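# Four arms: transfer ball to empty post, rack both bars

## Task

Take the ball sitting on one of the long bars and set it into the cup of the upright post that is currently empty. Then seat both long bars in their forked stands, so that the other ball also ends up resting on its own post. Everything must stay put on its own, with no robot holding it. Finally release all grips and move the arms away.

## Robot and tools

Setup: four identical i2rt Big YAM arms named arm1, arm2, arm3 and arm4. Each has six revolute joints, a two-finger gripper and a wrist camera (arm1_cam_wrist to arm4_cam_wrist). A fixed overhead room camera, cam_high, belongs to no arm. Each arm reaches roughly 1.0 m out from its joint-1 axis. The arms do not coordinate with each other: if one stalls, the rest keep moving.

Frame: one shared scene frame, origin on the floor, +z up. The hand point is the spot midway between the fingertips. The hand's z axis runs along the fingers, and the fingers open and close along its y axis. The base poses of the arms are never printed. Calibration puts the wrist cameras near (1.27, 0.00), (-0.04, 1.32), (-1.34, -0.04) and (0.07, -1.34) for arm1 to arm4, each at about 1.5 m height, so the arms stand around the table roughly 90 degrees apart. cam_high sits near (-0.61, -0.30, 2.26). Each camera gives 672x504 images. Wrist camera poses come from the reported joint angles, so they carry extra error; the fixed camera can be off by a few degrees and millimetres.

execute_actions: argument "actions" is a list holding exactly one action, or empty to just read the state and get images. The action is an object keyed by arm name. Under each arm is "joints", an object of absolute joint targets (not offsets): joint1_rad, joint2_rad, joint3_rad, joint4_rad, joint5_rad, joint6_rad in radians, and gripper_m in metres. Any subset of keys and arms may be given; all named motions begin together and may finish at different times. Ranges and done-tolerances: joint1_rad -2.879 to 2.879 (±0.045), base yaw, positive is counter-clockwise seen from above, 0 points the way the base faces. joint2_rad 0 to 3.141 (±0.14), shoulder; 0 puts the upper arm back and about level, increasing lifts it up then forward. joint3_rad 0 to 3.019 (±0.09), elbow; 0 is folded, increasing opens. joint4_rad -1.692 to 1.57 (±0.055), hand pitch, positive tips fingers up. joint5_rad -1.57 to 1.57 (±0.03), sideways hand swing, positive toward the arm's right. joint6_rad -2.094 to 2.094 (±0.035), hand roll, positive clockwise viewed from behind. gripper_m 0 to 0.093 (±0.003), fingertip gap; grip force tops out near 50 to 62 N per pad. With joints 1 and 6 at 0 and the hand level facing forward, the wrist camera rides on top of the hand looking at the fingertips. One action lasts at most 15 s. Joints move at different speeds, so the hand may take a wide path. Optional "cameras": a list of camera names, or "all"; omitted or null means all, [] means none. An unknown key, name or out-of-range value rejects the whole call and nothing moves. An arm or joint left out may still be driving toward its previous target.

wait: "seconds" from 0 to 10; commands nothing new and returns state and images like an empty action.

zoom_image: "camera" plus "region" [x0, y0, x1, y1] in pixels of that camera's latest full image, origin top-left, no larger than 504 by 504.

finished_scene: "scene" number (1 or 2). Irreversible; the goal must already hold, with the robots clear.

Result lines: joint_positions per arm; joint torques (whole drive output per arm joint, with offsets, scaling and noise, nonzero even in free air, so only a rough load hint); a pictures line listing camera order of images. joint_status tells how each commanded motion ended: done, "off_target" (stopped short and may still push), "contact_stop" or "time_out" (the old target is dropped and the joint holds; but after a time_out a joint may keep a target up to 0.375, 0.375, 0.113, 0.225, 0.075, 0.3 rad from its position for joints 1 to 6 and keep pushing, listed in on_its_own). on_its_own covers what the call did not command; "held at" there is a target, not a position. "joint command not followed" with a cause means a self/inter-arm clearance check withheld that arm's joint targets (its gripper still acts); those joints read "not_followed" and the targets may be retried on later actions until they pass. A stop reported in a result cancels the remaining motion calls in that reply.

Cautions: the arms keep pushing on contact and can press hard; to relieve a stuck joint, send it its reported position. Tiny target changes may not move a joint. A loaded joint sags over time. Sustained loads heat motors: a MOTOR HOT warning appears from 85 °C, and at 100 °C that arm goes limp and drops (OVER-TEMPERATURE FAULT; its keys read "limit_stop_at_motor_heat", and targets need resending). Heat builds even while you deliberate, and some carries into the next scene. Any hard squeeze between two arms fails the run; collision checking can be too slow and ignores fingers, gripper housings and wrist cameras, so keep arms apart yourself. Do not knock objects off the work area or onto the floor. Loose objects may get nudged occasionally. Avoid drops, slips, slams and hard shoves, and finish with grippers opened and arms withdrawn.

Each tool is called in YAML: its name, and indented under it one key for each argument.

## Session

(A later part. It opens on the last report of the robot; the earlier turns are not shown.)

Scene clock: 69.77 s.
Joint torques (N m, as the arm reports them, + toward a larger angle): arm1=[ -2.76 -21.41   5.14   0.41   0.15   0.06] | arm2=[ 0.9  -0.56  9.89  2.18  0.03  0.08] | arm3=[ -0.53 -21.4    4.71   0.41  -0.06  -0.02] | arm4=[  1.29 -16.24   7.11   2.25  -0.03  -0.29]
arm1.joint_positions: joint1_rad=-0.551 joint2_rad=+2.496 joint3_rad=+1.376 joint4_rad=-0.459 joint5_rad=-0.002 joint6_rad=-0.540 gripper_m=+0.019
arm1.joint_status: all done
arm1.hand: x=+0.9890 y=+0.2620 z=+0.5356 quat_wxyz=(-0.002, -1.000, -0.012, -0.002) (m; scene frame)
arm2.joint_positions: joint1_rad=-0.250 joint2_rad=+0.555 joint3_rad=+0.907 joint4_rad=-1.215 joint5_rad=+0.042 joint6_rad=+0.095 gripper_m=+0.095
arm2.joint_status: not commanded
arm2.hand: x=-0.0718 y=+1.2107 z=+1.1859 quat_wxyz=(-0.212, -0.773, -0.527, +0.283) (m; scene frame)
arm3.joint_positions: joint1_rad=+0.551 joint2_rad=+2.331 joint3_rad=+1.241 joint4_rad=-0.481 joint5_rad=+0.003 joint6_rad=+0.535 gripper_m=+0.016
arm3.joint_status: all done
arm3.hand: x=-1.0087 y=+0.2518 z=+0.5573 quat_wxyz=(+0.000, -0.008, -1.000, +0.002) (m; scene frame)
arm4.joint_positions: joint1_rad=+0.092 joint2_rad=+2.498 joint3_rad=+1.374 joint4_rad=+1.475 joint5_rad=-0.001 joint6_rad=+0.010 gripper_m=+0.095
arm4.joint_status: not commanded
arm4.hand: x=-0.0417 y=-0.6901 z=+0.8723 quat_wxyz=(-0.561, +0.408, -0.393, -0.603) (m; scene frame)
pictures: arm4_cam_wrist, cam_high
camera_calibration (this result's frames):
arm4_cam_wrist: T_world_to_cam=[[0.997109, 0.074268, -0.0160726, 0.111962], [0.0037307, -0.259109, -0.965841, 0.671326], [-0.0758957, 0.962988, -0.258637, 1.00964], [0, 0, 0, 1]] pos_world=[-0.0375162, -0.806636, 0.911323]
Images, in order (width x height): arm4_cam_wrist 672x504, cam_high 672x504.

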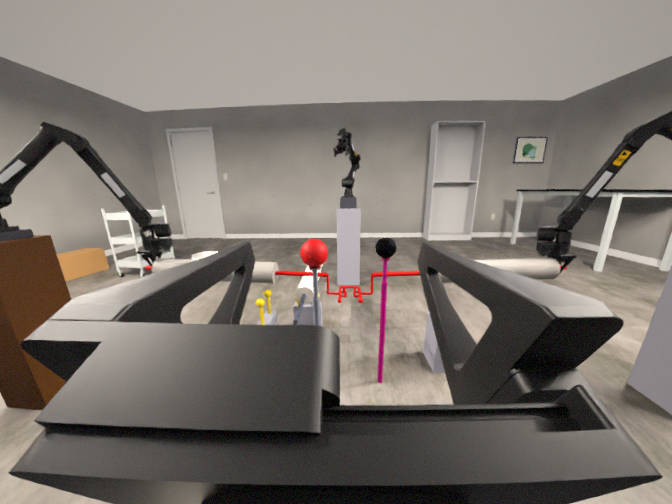

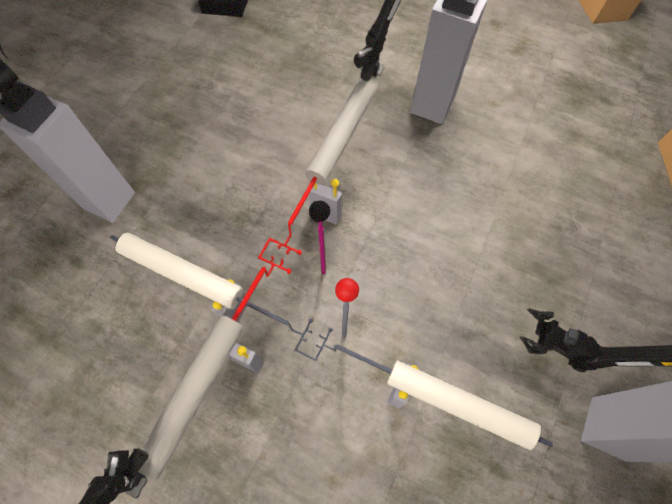

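execute_actions:
  actions:
    - {"arm1":{"joints":{"joint2_rad":2.68,"joint3_rad":1.53,"joint4_rad":-0.39}},"arm3":{"joints":{"joint2_rad":2.525,"joint3_rad":1.37,"joint4_rad":-0.375}}}
  cameras: ["cam_high"]

execute_actions:
  actions:
    - {"arm1":{"joints":{"gripper_m":0.09}},"arm3":{"joints":{"gripper_m":0.09}}}
  cameras: ["cam_high"]

execute_actions:
  actions:
    - {"arm1":{"joints":{"joint2_rad":2.3,"joint3_rad":1.32,"joint4_rad":-0.6}},"arm3":{"joints":{"joint2_rad":2.2,"joint3_rad":1.2,"joint4_rad":-0.56}}}
  cameras: []

execute_actions:
  actions:
    - {"arm1":{"joints":{"joint1_rad":0,"joint2_rad":0.7,"joint3_rad":1.3,"joint4_rad":-1.1}},"arm3":{"joints":{"joint1_rad":0,"joint2_rad":0.7,"joint3_rad":1.3,"joint4_rad":-1.1}},"arm4":{"joints":{"joint2_rad":0.7,"joint3_rad":1.3,"joint4_rad":-0.8}}}

Scene clock: 70.97 s.
Joint torques (N m, as the arm reports them, + toward a larger angle): arm1=[ -2.33 -21.84   4.6    0.37   0.14   0.09] | arm2=[ 0.82 -1.56  9.83  1.91  0.    0.04] | arm3=[  0.5  -20.71   3.73   0.71   0.01   0.02] | arm4=[  1.31 -16.23   7.12   2.26  -0.03  -0.28]
arm1.joint_positions: joint1_rad=-0.556 joint2_rad=+2.705 joint3_rad=+1.510 joint4_rad=-0.388 joint5_rad=-0.002 joint6_rad=-0.543 gripper_m=+0.019
arm1.joint_status: all done
arm1.hand: x=+0.9891 y=+0.2648 z=+0.4490 quat_wxyz=(-0.003, -1.000, -0.011, -0.004) (m; scene frame)
arm2.joint_positions: joint1_rad=-0.250 joint2_rad=+0.555 joint3_rad=+0.907 joint4_rad=-1.215 joint5_rad=+0.042 joint6_rad=+0.095 gripper_m=+0.095
arm2.joint_status: not commanded
arm2.hand: x=-0.0718 y=+1.2107 z=+1.1859 quat_wxyz=(-0.212, -0.773, -0.527, +0.283) (m; scene frame)
arm3.joint_positions: joint1_rad=+0.555 joint2_rad=+2.545 joint3_rad=+1.348 joint4_rad=-0.373 joint5_rad=+0.000 joint6_rad=+0.538 gripper_m=+0.016
arm3.joint_status: all done
arm3.hand: x=-1.0059 y=+0.2563 z=+0.4697 quat_wxyz=(+0.000, -0.007, -1.000, +0.000) (m; scene frame)
arm4.joint_positions: joint1_rad=+0.092 joint2_rad=+2.498 joint3_rad=+1.374 joint4_rad=+1.475 joint5_rad=-0.001 joint6_rad=+0.010 gripper_m=+0.095
arm4.joint_status: not commanded
arm4.hand: x=-0.0417 y=-0.6901 z=+0.8723 quat_wxyz=(-0.561, +0.408, -0.393, -0.603) (m; scene frame)
pictures: cam_high
Images, in order (width x height): cam_high 672x504.

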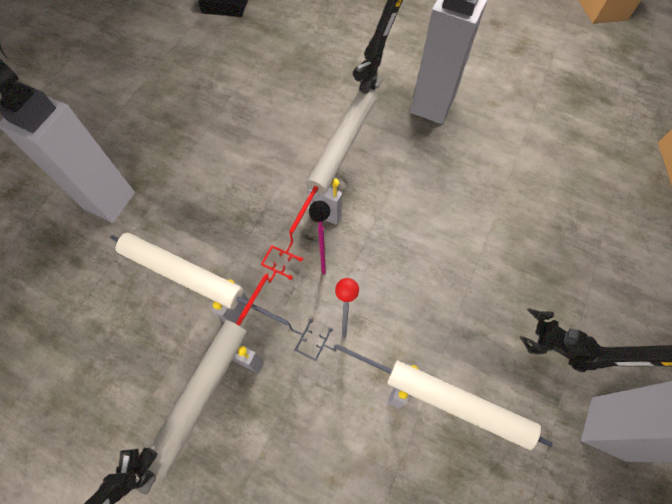

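Scene clock: 71.67 s.
Joint torques (N m, as the arm reports them, + toward a larger angle): arm1=[ -2.26 -21.71   4.63   0.4    0.18   0.09] | arm2=[ 0.96 -0.44  9.73  2.04 -0.01  0.06] | arm3=[ -0.27 -22.38   3.82   0.46  -0.02  -0.05] | arm4=[  1.29 -16.22   7.12   2.25  -0.03  -0.29]
arm1.joint_positions: joint1_rad=-0.556 joint2_rad=+2.704 joint3_rad=+1.510 joint4_rad=-0.389 joint5_rad=-0.003 joint6_rad=-0.543 gripper_m=+0.090
arm1.joint_status: all done
arm1.hand: x=+0.9887 y=+0.2648 z=+0.4493 quat_wxyz=(-0.004, -1.000, -0.011, -0.003) (m; scene frame)
arm2.joint_positions: joint1_rad=-0.250 joint2_rad=+0.555 joint3_rad=+0.907 joint4_rad=-1.215 joint5_rad=+0.042 joint6_rad=+0.095 gripper_m=+0.095
arm2.joint_status: not commanded
arm2.hand: x=-0.0718 y=+1.2107 z=+1.1859 quat_wxyz=(-0.212, -0.773, -0.527, +0.283) (m; scene frame)
arm3.joint_positions: joint1_rad=+0.555 joint2_rad=+2.545 joint3_rad=+1.349 joint4_rad=-0.373 joint5_rad=+0.000 joint6_rad=+0.538 gripper_m=+0.090
arm3.joint_status: all done
arm3.hand: x=-1.0051 y=+0.2568 z=+0.4699 quat_wxyz=(-0.001, -0.007, -1.000, +0.000) (m; scene frame)
arm4.joint_positions: joint1_rad=+0.092 joint2_rad=+2.498 joint3_rad=+1.374 joint4_rad=+1.475 joint5_rad=-0.001 joint6_rad=+0.010 gripper_m=+0.095
arm4.joint_status: not commanded
arm4.hand: x=-0.0417 y=-0.6901 z=+0.8723 quat_wxyz=(-0.561, +0.408, -0.393, -0.603) (m; scene frame)
pictures: cam_high
Images, in order (width x height): cam_high 672x504.

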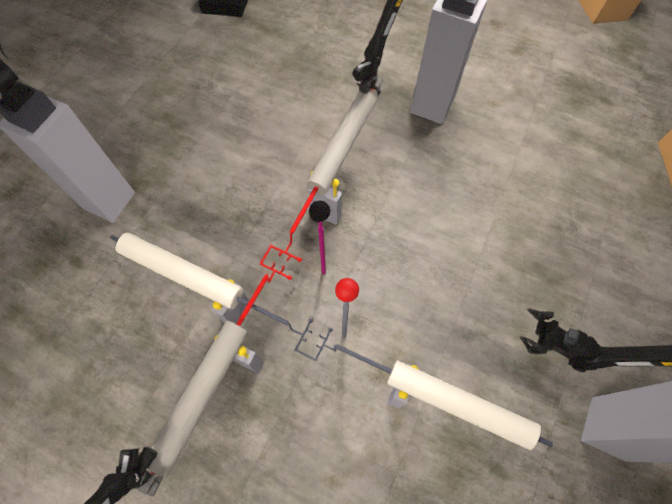

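Scene clock: 73.07 s.
Joint torques (N m, as the arm reports them, + toward a larger angle): arm1=[ -2.46 -17.47   5.29   0.25   0.18   0.1 ] | arm2=[ 0.66 -0.9   9.83  1.96 -0.01  0.06] | arm3=[  0.23 -16.85   4.3    0.51   0.05   0.01] | arm4=[  1.28 -16.22   7.12   2.26  -0.02  -0.28]
arm1.joint_positions: joint1_rad=-0.556 joint2_rad=+2.285 joint3_rad=+1.314 joint4_rad=-0.595 joint5_rad=-0.003 joint6_rad=-0.543 gripper_m=+0.090
arm1.joint_status: all done
arm1.hand: x=+0.9831 y=+0.2681 z=+0.6320 quat_wxyz=(+0.001, -1.000, -0.011, +0.004) (m; scene frame)
arm2.joint_positions: joint1_rad=-0.250 joint2_rad=+0.555 joint3_rad=+0.907 joint4_rad=-1.215 joint5_rad=+0.042 joint6_rad=+0.095 gripper_m=+0.095
arm2.joint_status: not commanded
arm2.hand: x=-0.0718 y=+1.2107 z=+1.1859 quat_wxyz=(-0.212, -0.773, -0.527, +0.283) (m; scene frame)
arm3.joint_positions: joint1_rad=+0.555 joint2_rad=+2.187 joint3_rad=+1.193 joint4_rad=-0.556 joint5_rad=+0.000 joint6_rad=+0.538 gripper_m=+0.090
arm3.joint_status: all done
arm3.hand: x=-1.0088 y=+0.2547 z=+0.6182 quat_wxyz=(-0.009, -0.007, -1.000, -0.005) (m; scene frame)
arm4.joint_positions: joint1_rad=+0.092 joint2_rad=+2.498 joint3_rad=+1.374 joint4_rad=+1.475 joint5_rad=-0.001 joint6_rad=+0.010 gripper_m=+0.095
arm4.joint_status: not commanded
arm4.hand: x=-0.0417 y=-0.6901 z=+0.8723 quat_wxyz=(-0.561, +0.408, -0.393, -0.603) (m; scene frame)
pictures: none
No camera images: the call's "cameras" was empty. Leave "cameras" out to get every camera's image.

Scene clock: 75.20 s.
Joint torques (N m, as the arm reports them, + toward a larger angle): arm1=[-1.87 -0.17  9.83  1.78  0.13  0.15] | arm2=[ 0.83 -0.88  9.68  2.03  0.    0.09] | arm3=[ 0.01  1.46  8.42  1.85 -0.06 -0.09] | arm4=[ 1.13  2.26 11.82  0.94 -0.02 -0.28]
arm1.joint_positions: joint1_rad=-0.003 joint2_rad=+0.692 joint3_rad=+1.281 joint4_rad=-1.094 joint5_rad=-0.001 joint6_rad=-0.543 gripper_m=+0.090
arm1.joint_status: all done
arm1.hand: x=+1.1448 y=-0.0100 z=+1.3379 quat_wxyz=(+0.129, -0.825, -0.245, +0.492) (m; scene frame)
arm2.joint_positions: joint1_rad=-0.250 joint2_rad=+0.555 joint3_rad=+0.907 joint4_rad=-1.215 joint5_rad=+0.042 joint6_rad=+0.095 gripper_m=+0.095
arm2.joint_status: not commanded
arm2.hand: x=-0.0718 y=+1.2107 z=+1.1859 quat_wxyz=(-0.212, -0.773, -0.527, +0.283) (m; scene frame)
arm3.joint_positions: joint1_rad=+0.000 joint2_rad=+0.695 joint3_rad=+1.275 joint4_rad=-1.094 joint5_rad=+0.001 joint6_rad=+0.538 gripper_m=+0.090
arm3.joint_status: all done
arm3.hand: x=-1.1416 y=-0.0098 z=+1.2976 quat_wxyz=(-0.488, -0.242, -0.829, -0.126) (m; scene frame)
arm4.joint_positions: joint1_rad=+0.092 joint2_rad=+0.694 joint3_rad=+1.285 joint4_rad=-0.781 joint5_rad=-0.001 joint6_rad=+0.010 gripper_m=+0.095
arm4.joint_status: all done
arm4.hand: x=-0.0129 y=-1.1259 z=+1.4140 quat_wxyz=(-0.436, +0.552, -0.531, -0.472) (m; scene frame)
pictures: arm1_cam_wrist, arm2_cam_wrist, arm3_cam_wrist, arm4_cam_wrist, cam_high
camera_calibration (this result's frames):
arm1_cam_wrist: T_world_to_cam=[[-0.263556, 0.846545, 0.462493, -0.309189], [0.833031, 0.441488, -0.333387, -0.49534], [-0.486412, 0.297406, -0.821555, 1.78418], [0, 0, 0, 1]] pos_world=[1.19899, -0.050196, 1.44366]
arm2_cam_wrist: T_world_to_cam=[[-0.933463, 0.358341, -0.0154387, -0.47892], [0.35811, 0.928722, -0.0960893, -0.977222], [-0.0200945, -0.0952246, -0.995253, 1.41611], [0, 0, 0, 1]] pos_world=[-0.0686448, 1.21403, 1.30809]
arm3_cam_wrist: T_world_to_cam=[[-0.27846, -0.858651, -0.430325, 0.229332], [-0.839281, 0.435383, -0.325652, -0.525998], [0.466977, 0.270482, -0.841886, 1.75521], [0, 0, 0, 1]] pos_world=[-1.19724, -0.0488266, 1.40508]
arm4_cam_wrist: T_world_to_cam=[[0.997408, 0.0676291, -0.0245662, 0.128824], [0.0316459, -0.718942, -0.694349, 0.180266], [-0.0646199, 0.691772, -0.719219, 1.91764], [0, 0, 0, 1]] pos_world=[-0.0102764, -1.20568, 1.50754]
Images, in order (width x height): arm1_cam_wrist 672x504, arm2_cam_wrist 672x504, arm3_cam_wrist 672x504, arm4_cam_wrist 672x504, cam_high 672x504.

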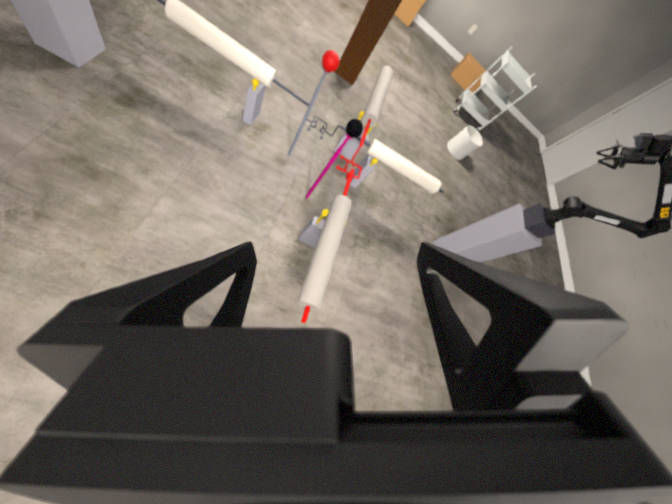

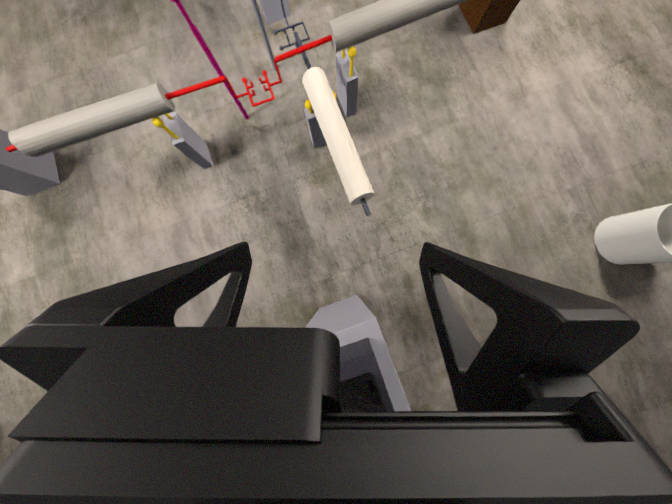

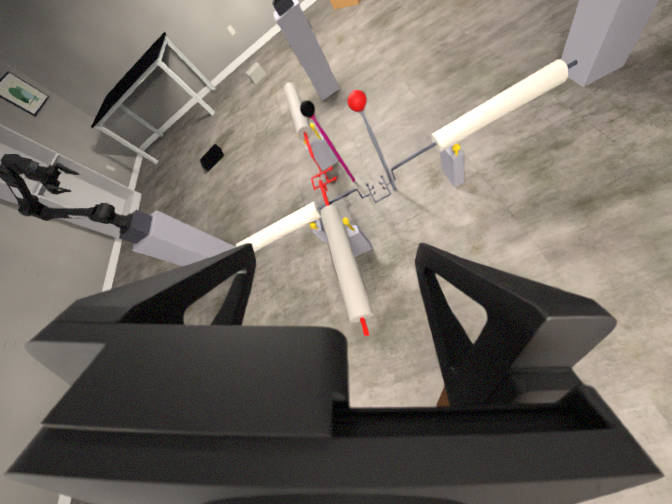

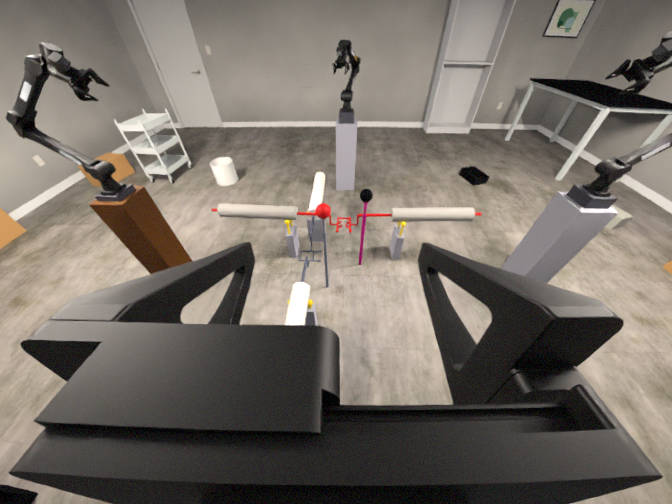

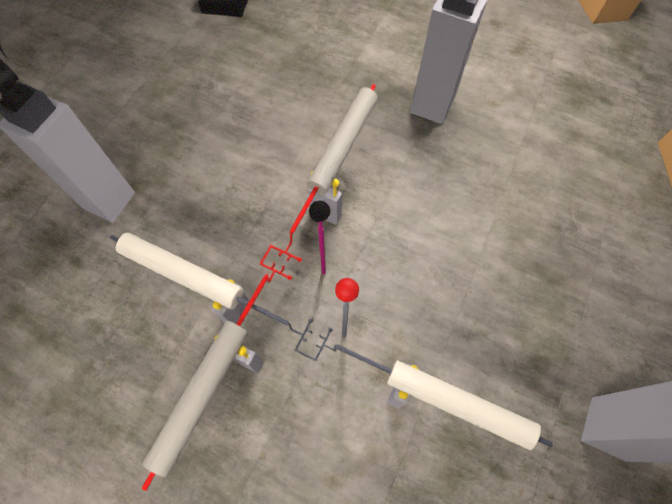

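finished_scene:
  scene: 1

The scene is finished: the task was done.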